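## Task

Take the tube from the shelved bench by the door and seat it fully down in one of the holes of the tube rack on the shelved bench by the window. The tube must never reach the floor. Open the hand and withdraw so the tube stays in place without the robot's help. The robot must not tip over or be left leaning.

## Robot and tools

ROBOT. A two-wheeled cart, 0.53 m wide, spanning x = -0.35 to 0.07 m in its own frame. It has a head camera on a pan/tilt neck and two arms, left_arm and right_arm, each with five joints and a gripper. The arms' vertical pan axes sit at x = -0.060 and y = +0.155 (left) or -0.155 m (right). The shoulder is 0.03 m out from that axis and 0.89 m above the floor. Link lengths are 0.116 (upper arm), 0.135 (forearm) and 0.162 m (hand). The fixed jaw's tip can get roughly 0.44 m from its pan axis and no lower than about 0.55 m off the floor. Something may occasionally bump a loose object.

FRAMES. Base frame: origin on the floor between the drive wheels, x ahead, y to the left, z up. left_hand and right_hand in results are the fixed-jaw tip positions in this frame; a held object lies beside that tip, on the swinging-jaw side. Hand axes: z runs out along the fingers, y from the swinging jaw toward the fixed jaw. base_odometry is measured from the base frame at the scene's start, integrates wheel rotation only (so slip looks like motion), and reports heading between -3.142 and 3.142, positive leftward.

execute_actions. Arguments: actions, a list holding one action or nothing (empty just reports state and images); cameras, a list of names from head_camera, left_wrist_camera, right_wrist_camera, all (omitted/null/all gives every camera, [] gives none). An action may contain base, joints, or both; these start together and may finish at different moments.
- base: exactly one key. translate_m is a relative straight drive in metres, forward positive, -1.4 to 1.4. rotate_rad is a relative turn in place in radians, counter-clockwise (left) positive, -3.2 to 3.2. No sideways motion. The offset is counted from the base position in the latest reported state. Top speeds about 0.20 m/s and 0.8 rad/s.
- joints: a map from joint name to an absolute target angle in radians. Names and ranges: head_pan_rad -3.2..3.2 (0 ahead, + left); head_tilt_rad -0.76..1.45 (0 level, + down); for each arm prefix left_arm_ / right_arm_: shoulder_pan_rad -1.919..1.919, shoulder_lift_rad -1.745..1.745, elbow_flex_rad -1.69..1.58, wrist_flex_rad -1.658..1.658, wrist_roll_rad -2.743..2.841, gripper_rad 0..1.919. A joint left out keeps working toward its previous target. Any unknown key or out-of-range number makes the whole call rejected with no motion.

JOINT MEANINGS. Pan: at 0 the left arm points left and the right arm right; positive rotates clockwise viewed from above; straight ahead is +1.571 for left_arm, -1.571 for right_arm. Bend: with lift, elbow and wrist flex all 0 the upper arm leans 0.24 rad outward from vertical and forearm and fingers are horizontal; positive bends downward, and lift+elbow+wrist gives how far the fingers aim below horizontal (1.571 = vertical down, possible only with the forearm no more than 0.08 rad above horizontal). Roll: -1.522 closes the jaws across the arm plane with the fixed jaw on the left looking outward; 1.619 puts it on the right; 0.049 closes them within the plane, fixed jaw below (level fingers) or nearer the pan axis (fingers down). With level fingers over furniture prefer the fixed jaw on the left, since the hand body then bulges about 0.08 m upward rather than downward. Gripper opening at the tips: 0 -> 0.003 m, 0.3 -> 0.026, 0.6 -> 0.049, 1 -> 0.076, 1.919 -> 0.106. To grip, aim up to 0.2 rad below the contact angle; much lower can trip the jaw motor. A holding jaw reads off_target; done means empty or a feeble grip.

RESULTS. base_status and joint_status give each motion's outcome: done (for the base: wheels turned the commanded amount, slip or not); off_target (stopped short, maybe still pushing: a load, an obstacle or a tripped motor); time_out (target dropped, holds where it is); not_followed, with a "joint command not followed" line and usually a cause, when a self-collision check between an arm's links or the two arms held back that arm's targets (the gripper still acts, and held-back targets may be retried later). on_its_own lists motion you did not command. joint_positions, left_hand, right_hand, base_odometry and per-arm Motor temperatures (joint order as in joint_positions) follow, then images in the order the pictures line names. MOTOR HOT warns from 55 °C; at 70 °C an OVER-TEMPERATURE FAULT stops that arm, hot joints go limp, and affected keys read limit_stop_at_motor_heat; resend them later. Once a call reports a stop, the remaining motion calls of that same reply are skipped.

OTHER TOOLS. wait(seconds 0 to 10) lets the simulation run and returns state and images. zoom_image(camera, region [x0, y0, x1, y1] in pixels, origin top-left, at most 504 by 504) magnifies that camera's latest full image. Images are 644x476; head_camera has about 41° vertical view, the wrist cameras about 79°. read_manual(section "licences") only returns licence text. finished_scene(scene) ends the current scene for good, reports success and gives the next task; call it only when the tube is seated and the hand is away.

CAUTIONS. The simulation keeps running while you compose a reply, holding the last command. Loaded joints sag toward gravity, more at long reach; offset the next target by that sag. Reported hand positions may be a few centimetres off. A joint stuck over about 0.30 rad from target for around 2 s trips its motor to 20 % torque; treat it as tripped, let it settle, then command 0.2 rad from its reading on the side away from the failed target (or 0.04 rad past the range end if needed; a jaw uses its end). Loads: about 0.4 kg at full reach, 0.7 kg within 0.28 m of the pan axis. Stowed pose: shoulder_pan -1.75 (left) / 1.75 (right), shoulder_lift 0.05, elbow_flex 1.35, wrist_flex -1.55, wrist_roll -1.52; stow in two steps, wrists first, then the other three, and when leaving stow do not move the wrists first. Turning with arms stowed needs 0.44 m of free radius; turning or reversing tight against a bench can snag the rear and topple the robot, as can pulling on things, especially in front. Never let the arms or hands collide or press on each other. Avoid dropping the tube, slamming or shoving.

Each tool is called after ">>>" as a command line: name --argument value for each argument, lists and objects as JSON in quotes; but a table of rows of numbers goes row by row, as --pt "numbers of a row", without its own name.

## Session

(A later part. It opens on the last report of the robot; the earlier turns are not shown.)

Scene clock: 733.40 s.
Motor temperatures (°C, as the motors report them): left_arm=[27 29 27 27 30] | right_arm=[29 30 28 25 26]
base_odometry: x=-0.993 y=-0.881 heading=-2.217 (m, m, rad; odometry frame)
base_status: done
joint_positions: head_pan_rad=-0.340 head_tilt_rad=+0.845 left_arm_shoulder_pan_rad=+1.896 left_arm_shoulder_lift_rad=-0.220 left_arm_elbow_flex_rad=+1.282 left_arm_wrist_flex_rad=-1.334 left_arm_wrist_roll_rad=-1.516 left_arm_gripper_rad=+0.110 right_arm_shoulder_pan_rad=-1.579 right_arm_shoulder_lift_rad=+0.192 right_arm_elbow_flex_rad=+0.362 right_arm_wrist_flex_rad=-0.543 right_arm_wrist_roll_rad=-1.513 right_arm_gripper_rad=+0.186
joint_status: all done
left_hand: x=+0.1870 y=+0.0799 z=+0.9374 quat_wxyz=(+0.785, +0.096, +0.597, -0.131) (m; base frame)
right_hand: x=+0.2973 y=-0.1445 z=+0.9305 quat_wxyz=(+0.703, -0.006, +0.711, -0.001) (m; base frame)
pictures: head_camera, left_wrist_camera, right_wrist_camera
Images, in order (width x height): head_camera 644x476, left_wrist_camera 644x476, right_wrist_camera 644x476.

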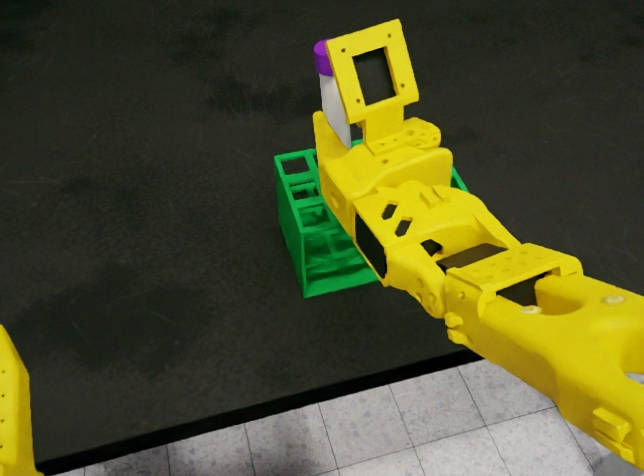

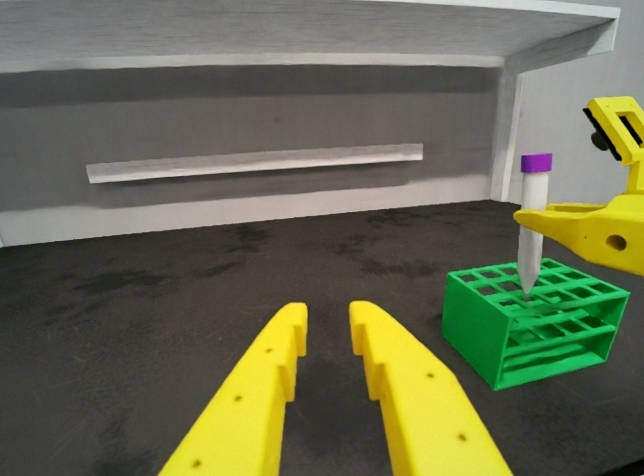

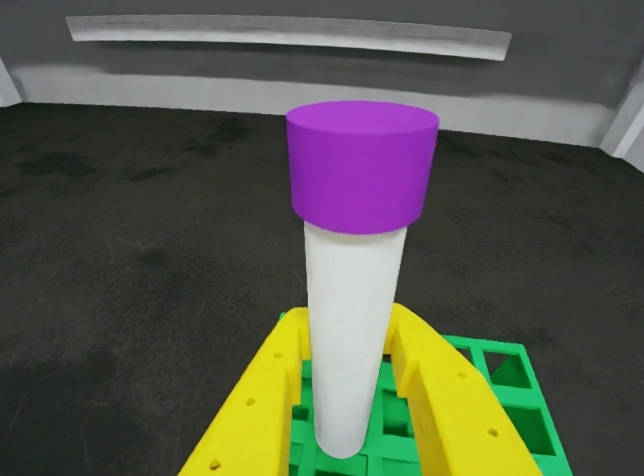

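>>> execute_actions --actions '[{"base":{"translate_m":-0.004}}]' --cameras '["left_wrist_camera","right_wrist_camera"]'

>>> zoom_image --camera "left_wrist_camera" --region '[430, 140, 644, 390]'

>>> zoom_image --camera "right_wrist_camera" --region '[240, 300, 560, 476]'

Scene clock: 747.63 s.
Motor temperatures (°C, as the motors report them): left_arm=[27 29 27 27 30] | right_arm=[29 30 28 25 26]
base_odometry: x=-0.991 y=-0.877 heading=-2.217 (m, m, rad; odometry frame)
base_status: done
joint_positions: head_pan_rad=-0.340 head_tilt_rad=+0.845 left_arm_shoulder_pan_rad=+1.896 left_arm_shoulder_lift_rad=-0.220 left_arm_elbow_flex_rad=+1.282 left_arm_wrist_flex_rad=-1.334 left_arm_wrist_roll_rad=-1.516 left_arm_gripper_rad=+0.110 right_arm_shoulder_pan_rad=-1.579 right_arm_shoulder_lift_rad=+0.192 right_arm_elbow_flex_rad=+0.362 right_arm_wrist_flex_rad=-0.543 right_arm_wrist_roll_rad=-1.513 right_arm_gripper_rad=+0.186
joint_status: not commanded
left_hand: x=+0.1870 y=+0.0799 z=+0.9374 quat_wxyz=(+0.785, +0.096, +0.597, -0.131) (m; base frame)
right_hand: x=+0.2973 y=-0.1445 z=+0.9305 quat_wxyz=(+0.703, -0.006, +0.711, -0.001) (m; base frame)
pictures: left_wrist_camera, right_wrist_camera
Images, in order (width x height): left_wrist_camera 644x476, right_wrist_camera 644x476.

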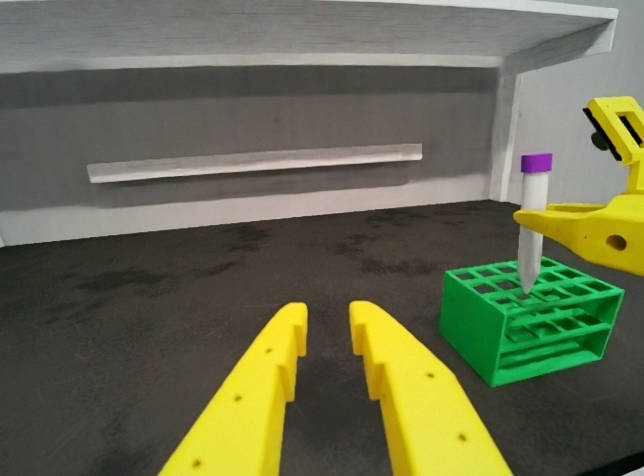

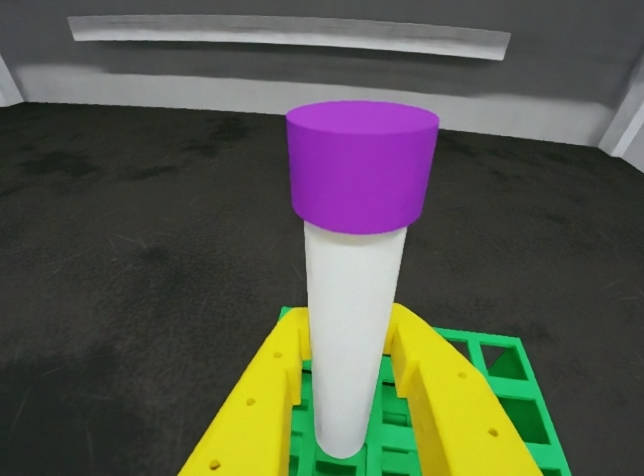

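Region (430, 140, 644, 390) of left_wrist_camera's 644x476 image, scaled by 2.016; it fills the left 431 columns of this view, and the rest is white.

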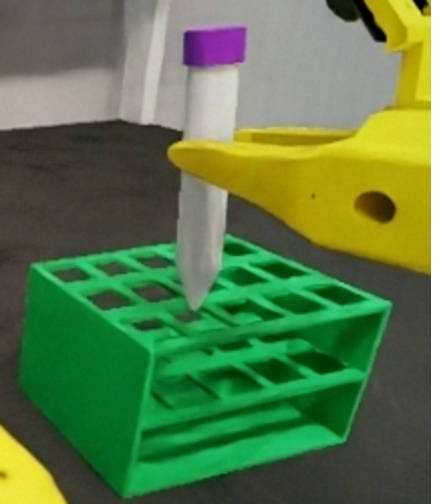

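Region (240, 300, 560, 476) of right_wrist_camera's 644x476 image, scaled by 1.575; it fills the top 277 rows of this view, and the rest is white.

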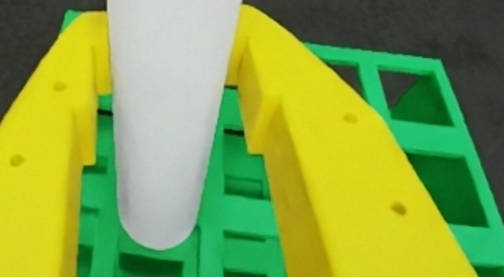

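>>> execute_actions --actions '[{"joints":{"right_arm_shoulder_lift_rad":0.245,"right_arm_elbow_flex_rad":0.392,"right_arm_wrist_flex_rad":-0.65}}]' --cameras '["left_wrist_camera","right_wrist_camera"]'

>>> zoom_image --camera "left_wrist_camera" --region '[430, 140, 644, 390]'

Scene clock: 765.23 s.
Motor temperatures (°C, as the motors report them): left_arm=[27 29 27 27 30] | right_arm=[29 30 28 25 26]
base_odometry: x=-0.991 y=-0.877 heading=-2.217 (m, m, rad; odometry frame)
base_status: not commanded
joint_positions: head_pan_rad=-0.340 head_tilt_rad=+0.845 left_arm_shoulder_pan_rad=+1.896 left_arm_shoulder_lift_rad=-0.220 left_arm_elbow_flex_rad=+1.282 left_arm_wrist_flex_rad=-1.334 left_arm_wrist_roll_rad=-1.516 left_arm_gripper_rad=+0.110 right_arm_shoulder_pan_rad=-1.579 right_arm_shoulder_lift_rad=+0.261 right_arm_elbow_flex_rad=+0.399 right_arm_wrist_flex_rad=-0.629 right_arm_wrist_roll_rad=-1.513 right_arm_gripper_rad=+0.186
joint_status: all done
left_hand: x=+0.1870 y=+0.0799 z=+0.9374 quat_wxyz=(+0.785, +0.096, +0.597, -0.131) (m; base frame)
right_hand: x=+0.2967 y=-0.1445 z=+0.9116 quat_wxyz=(+0.696, -0.006, +0.718, -0.001) (m; base frame)
pictures: left_wrist_camera, right_wrist_camera
Images, in order (width x height): left_wrist_camera 644x476, right_wrist_camera 644x476.

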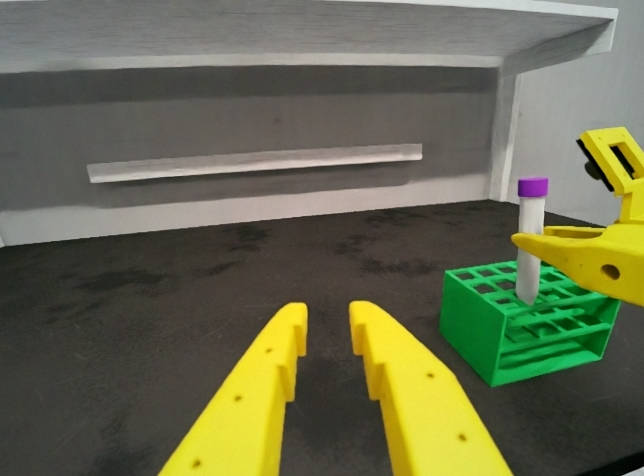

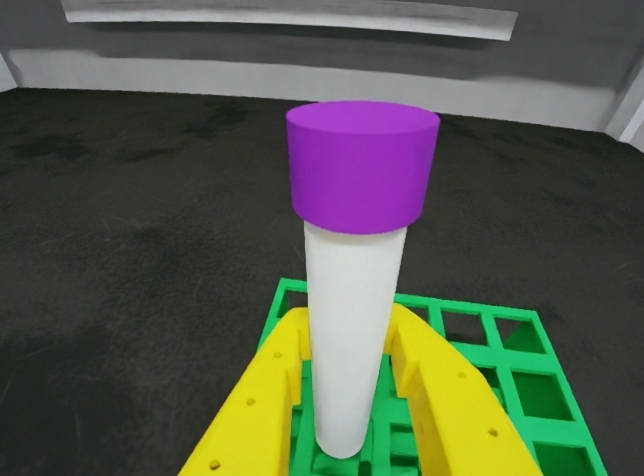

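Region (430, 140, 644, 390) of left_wrist_camera's 644x476 image, scaled by 2.016; it fills the left 431 columns of this view, and the rest is white.

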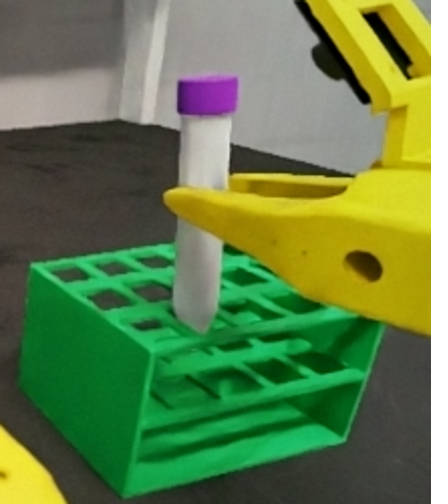

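>>> execute_actions --actions '[{"joints":{"right_arm_shoulder_lift_rad":0.33,"right_arm_elbow_flex_rad":0.444,"right_arm_wrist_flex_rad":-0.80}}]' --cameras '["left_wrist_camera","right_wrist_camera"]'

>>> zoom_image --camera "left_wrist_camera" --region '[430, 140, 644, 390]'

Scene clock: 773.80 s.
Motor temperatures (°C, as the motors report them): left_arm=[27 29 27 27 30] | right_arm=[29 30 28 25 26]
base_odometry: x=-0.991 y=-0.877 heading=-2.217 (m, m, rad; odometry frame)
base_status: not commanded
joint_positions: head_pan_rad=-0.340 head_tilt_rad=+0.845 left_arm_shoulder_pan_rad=+1.896 left_arm_shoulder_lift_rad=-0.220 left_arm_elbow_flex_rad=+1.282 left_arm_wrist_flex_rad=-1.334 left_arm_wrist_roll_rad=-1.516 left_arm_gripper_rad=+0.110 right_arm_shoulder_pan_rad=-1.579 right_arm_shoulder_lift_rad=+0.349 right_arm_elbow_flex_rad=+0.451 right_arm_wrist_flex_rad=-0.778 right_arm_wrist_roll_rad=-1.513 right_arm_gripper_rad=+0.186
joint_status: all done
left_hand: x=+0.1870 y=+0.0799 z=+0.9374 quat_wxyz=(+0.785, +0.096, +0.597, -0.131) (m; base frame)
right_hand: x=+0.2933 y=-0.1445 z=+0.8933 quat_wxyz=(+0.699, -0.006, +0.715, -0.001) (m; base frame)
pictures: left_wrist_camera, right_wrist_camera
Images, in order (width x height): left_wrist_camera 644x476, right_wrist_camera 644x476.

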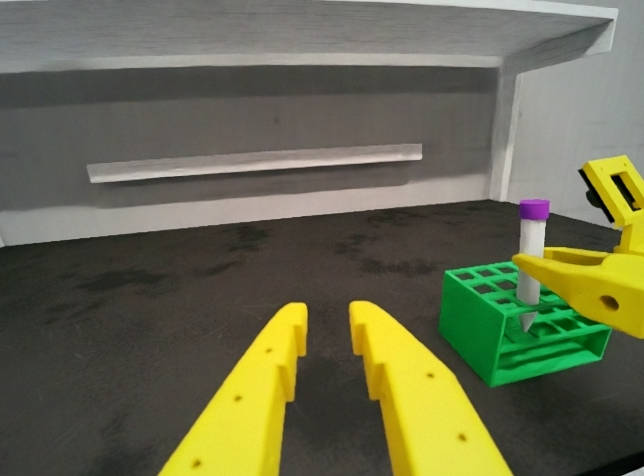

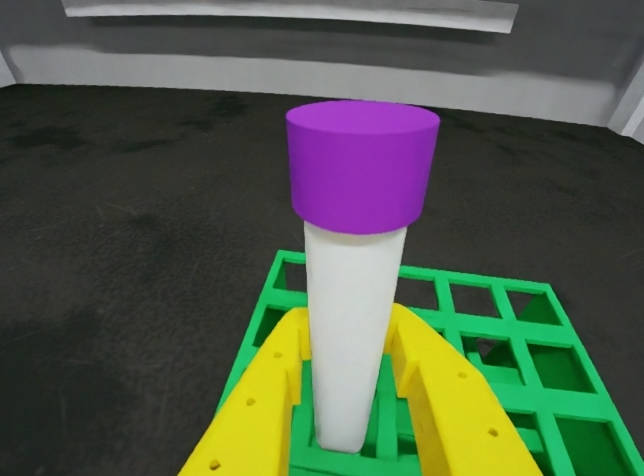

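Region (430, 140, 644, 390) of left_wrist_camera's 644x476 image, scaled by 2.016; it fills the left 431 columns of this view, and the rest is white.

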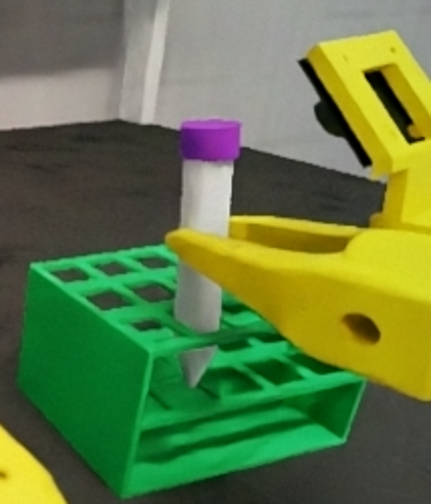

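>>> execute_actions --actions '[{"joints":{"right_arm_shoulder_lift_rad":0.472,"right_arm_elbow_flex_rad":0.393,"right_arm_wrist_flex_rad":-0.912}}]' --cameras '["left_wrist_camera","right_wrist_camera"]'

>>> zoom_image --camera "left_wrist_camera" --region '[430, 140, 644, 390]'

Scene clock: 791.00 s.
Motor temperatures (°C, as the motors report them): left_arm=[27 29 27 27 30] | right_arm=[29 30 28 25 26]
base_odometry: x=-0.991 y=-0.877 heading=-2.217 (m, m, rad; odometry frame)
base_status: not commanded
joint_positions: head_pan_rad=-0.340 head_tilt_rad=+0.845 left_arm_shoulder_pan_rad=+1.896 left_arm_shoulder_lift_rad=-0.220 left_arm_elbow_flex_rad=+1.282 left_arm_wrist_flex_rad=-1.334 left_arm_wrist_roll_rad=-1.516 left_arm_gripper_rad=+0.110 right_arm_shoulder_pan_rad=-1.579 right_arm_shoulder_lift_rad=+0.488 right_arm_elbow_flex_rad=+0.423 right_arm_wrist_flex_rad=-0.892 right_arm_wrist_roll_rad=-1.513 right_arm_gripper_rad=+0.186
joint_status: all done
left_hand: x=+0.1870 y=+0.0799 z=+0.9374 quat_wxyz=(+0.785, +0.096, +0.597, -0.131) (m; base frame)
right_hand: x=+0.2951 y=-0.1445 z=+0.8733 quat_wxyz=(+0.700, -0.006, +0.714, -0.001) (m; base frame)
pictures: left_wrist_camera, right_wrist_camera
Images, in order (width x height): left_wrist_camera 644x476, right_wrist_camera 644x476.

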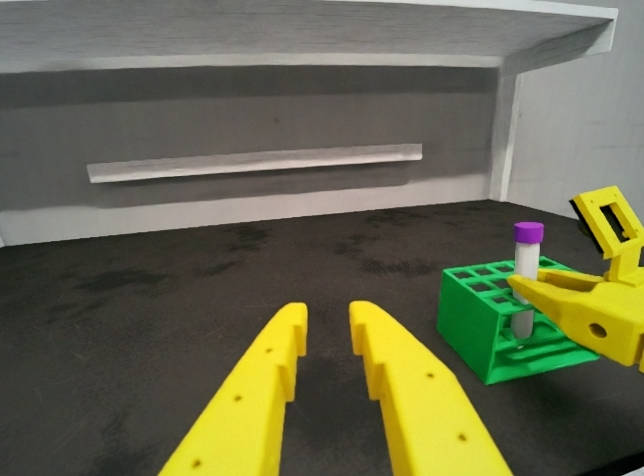

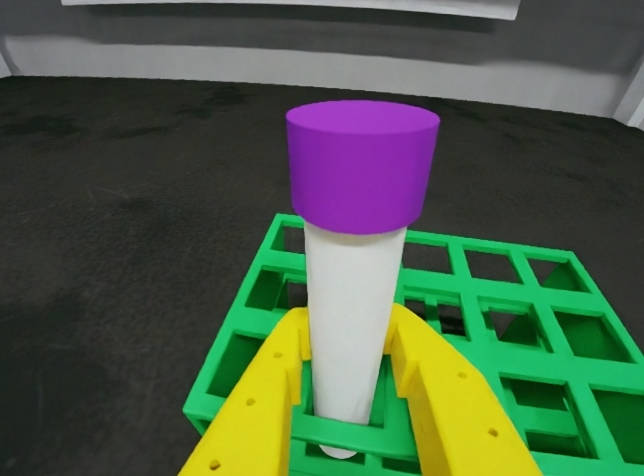

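Region (430, 140, 644, 390) of left_wrist_camera's 644x476 image, scaled by 2.016; it fills the left 431 columns of this view, and the rest is white.

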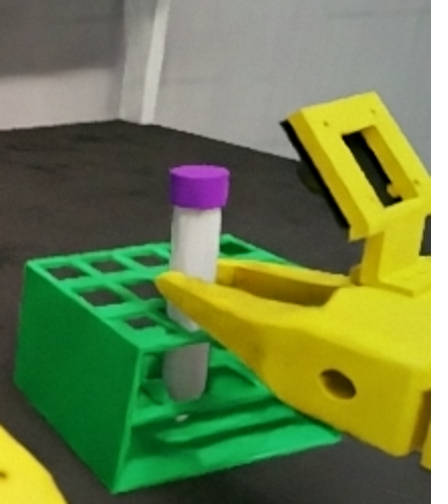

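>>> execute_actions --actions '[{"joints":{"right_arm_gripper_rad":0.45}}]' --cameras '["left_wrist_camera","right_wrist_camera"]'

>>> zoom_image --camera "left_wrist_camera" --region '[430, 140, 644, 390]'

Scene clock: 801.37 s.
Motor temperatures (°C, as the motors report them): left_arm=[27 29 27 27 30] | right_arm=[29 30 28 25 26]
base_odometry: x=-0.991 y=-0.877 heading=-2.217 (m, m, rad; odometry frame)
base_status: not commanded
joint_positions: head_pan_rad=-0.340 head_tilt_rad=+0.845 left_arm_shoulder_pan_rad=+1.896 left_arm_shoulder_lift_rad=-0.220 left_arm_elbow_flex_rad=+1.282 left_arm_wrist_flex_rad=-1.334 left_arm_wrist_roll_rad=-1.516 left_arm_gripper_rad=+0.110 right_arm_shoulder_pan_rad=-1.579 right_arm_shoulder_lift_rad=+0.490 right_arm_elbow_flex_rad=+0.422 right_arm_wrist_flex_rad=-0.892 right_arm_wrist_roll_rad=-1.513 right_arm_gripper_rad=+0.443
joint_status: all done
left_hand: x=+0.1870 y=+0.0799 z=+0.9374 quat_wxyz=(+0.785, +0.096, +0.597, -0.131) (m; base frame)
right_hand: x=+0.2952 y=-0.1445 z=+0.8731 quat_wxyz=(+0.700, -0.006, +0.714, -0.001) (m; base frame)
pictures: left_wrist_camera, right_wrist_camera
Images, in order (width x height): left_wrist_camera 644x476, right_wrist_camera 644x476.

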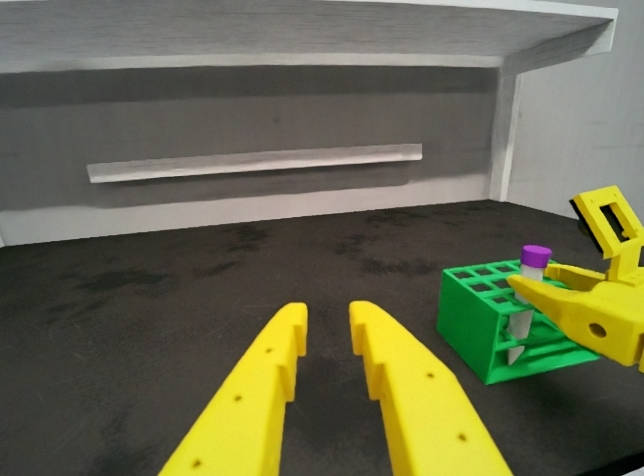

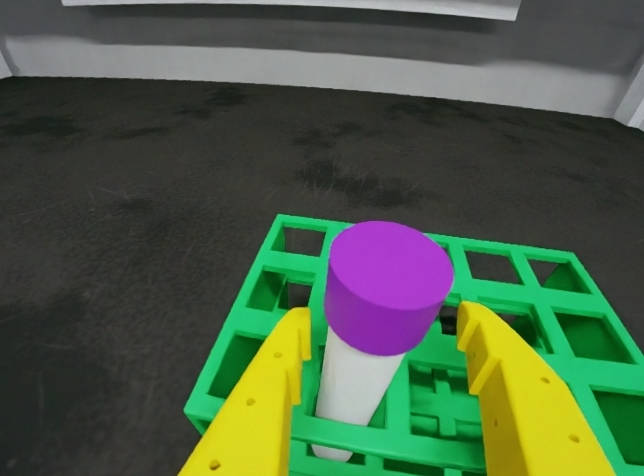

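Region (430, 140, 644, 390) of left_wrist_camera's 644x476 image, scaled by 2.016; it fills the left 431 columns of this view, and the rest is white.

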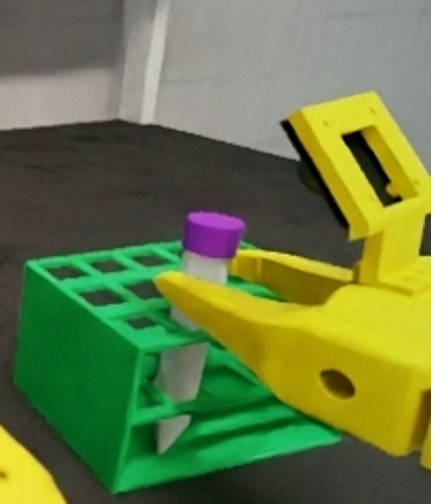

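>>> execute_actions --actions '[{"base":{"translate_m":-0.12},"joints":{"right_arm_gripper_rad":0.6}}]'

Scene clock: 810.43 s.
Motor temperatures (°C, as the motors report them): left_arm=[27 29 27 27 30] | right_arm=[29 30 28 25 26]
base_odometry: x=-0.918 y=-0.781 heading=-2.216 (m, m, rad; odometry frame)
base_status: done
joint_positions: head_pan_rad=-0.340 head_tilt_rad=+0.845 left_arm_shoulder_pan_rad=+1.896 left_arm_shoulder_lift_rad=-0.220 left_arm_elbow_flex_rad=+1.282 left_arm_wrist_flex_rad=-1.334 left_arm_wrist_roll_rad=-1.516 left_arm_gripper_rad=+0.110 right_arm_shoulder_pan_rad=-1.579 right_arm_shoulder_lift_rad=+0.490 right_arm_elbow_flex_rad=+0.420 right_arm_wrist_flex_rad=-0.892 right_arm_wrist_roll_rad=-1.513 right_arm_gripper_rad=+0.594
joint_status: all done
left_hand: x=+0.1870 y=+0.0799 z=+0.9374 quat_wxyz=(+0.785, +0.096, +0.597, -0.131) (m; base frame)
right_hand: x=+0.2954 y=-0.1445 z=+0.8735 quat_wxyz=(+0.700, -0.006, +0.714, -0.001) (m; base frame)
pictures: head_camera, left_wrist_camera, right_wrist_camera
Images, in order (width x height): head_camera 644x476, left_wrist_camera 644x476, right_wrist_camera 644x476.

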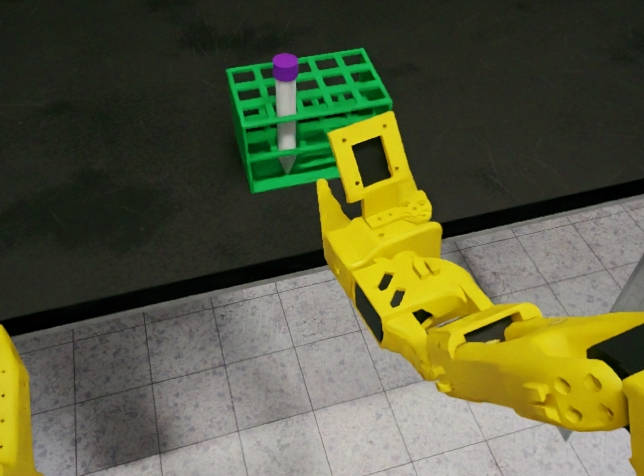

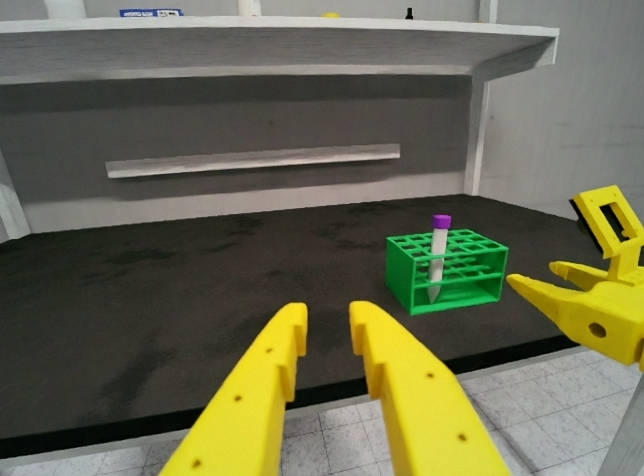

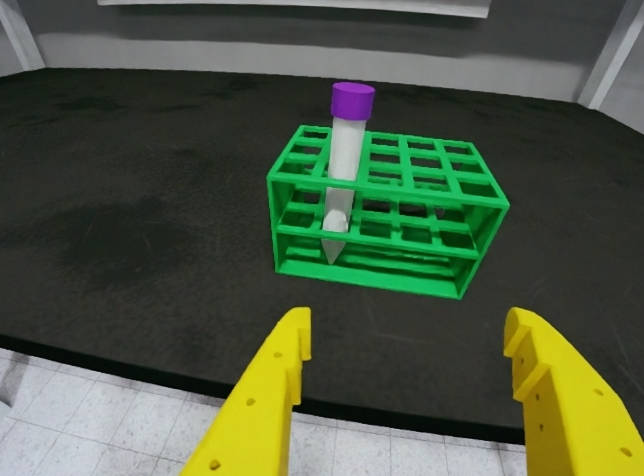

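>>> zoom_image --camera "head_camera" --region '[210, 40, 410, 200]'

>>> execute_actions --actions '[{"base":{"translate_m":-0.25}}]' --cameras '["head_camera"]'

Region (210, 40, 410, 200) of head_camera's 644x476 image, scaled by 2.520; it fills the top 403 rows of this view, and the rest is white.

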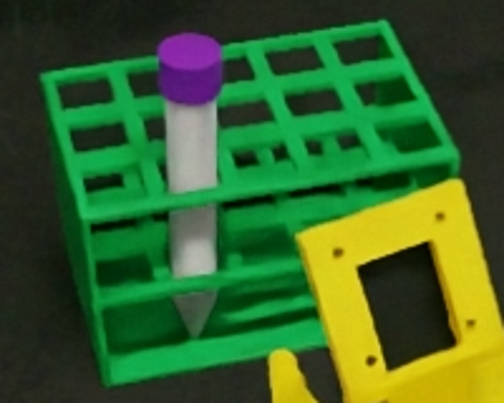

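Scene clock: 818.77 s.
Motor temperatures (°C, as the motors report them): left_arm=[27 29 27 27 30] | right_arm=[29 30 28 25 26]
base_odometry: x=-0.768 y=-0.582 heading=-2.218 (m, m, rad; odometry frame)
base_status: done
joint_positions: head_pan_rad=-0.340 head_tilt_rad=+0.845 left_arm_shoulder_pan_rad=+1.896 left_arm_shoulder_lift_rad=-0.220 left_arm_elbow_flex_rad=+1.282 left_arm_wrist_flex_rad=-1.334 left_arm_wrist_roll_rad=-1.516 left_arm_gripper_rad=+0.110 right_arm_shoulder_pan_rad=-1.579 right_arm_shoulder_lift_rad=+0.490 right_arm_elbow_flex_rad=+0.420 right_arm_wrist_flex_rad=-0.892 right_arm_wrist_roll_rad=-1.513 right_arm_gripper_rad=+0.594
joint_status: not commanded
left_hand: x=+0.1870 y=+0.0799 z=+0.9374 quat_wxyz=(+0.785, +0.096, +0.597, -0.131) (m; base frame)
right_hand: x=+0.2954 y=-0.1445 z=+0.8735 quat_wxyz=(+0.700, -0.006, +0.714, -0.001) (m; base frame)
pictures: head_camera
Images, in order (width x height): head_camera 644x476.

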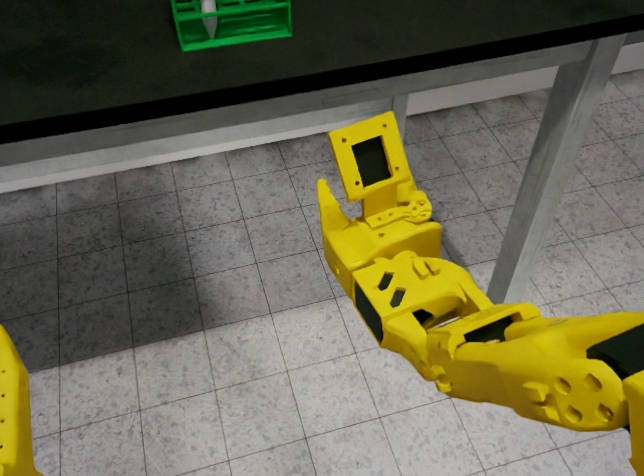

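Tube is seated on the rack's bottom plate and the robot is clear.

>>> finished_scene --scene 1

The scene is finished: the task was done.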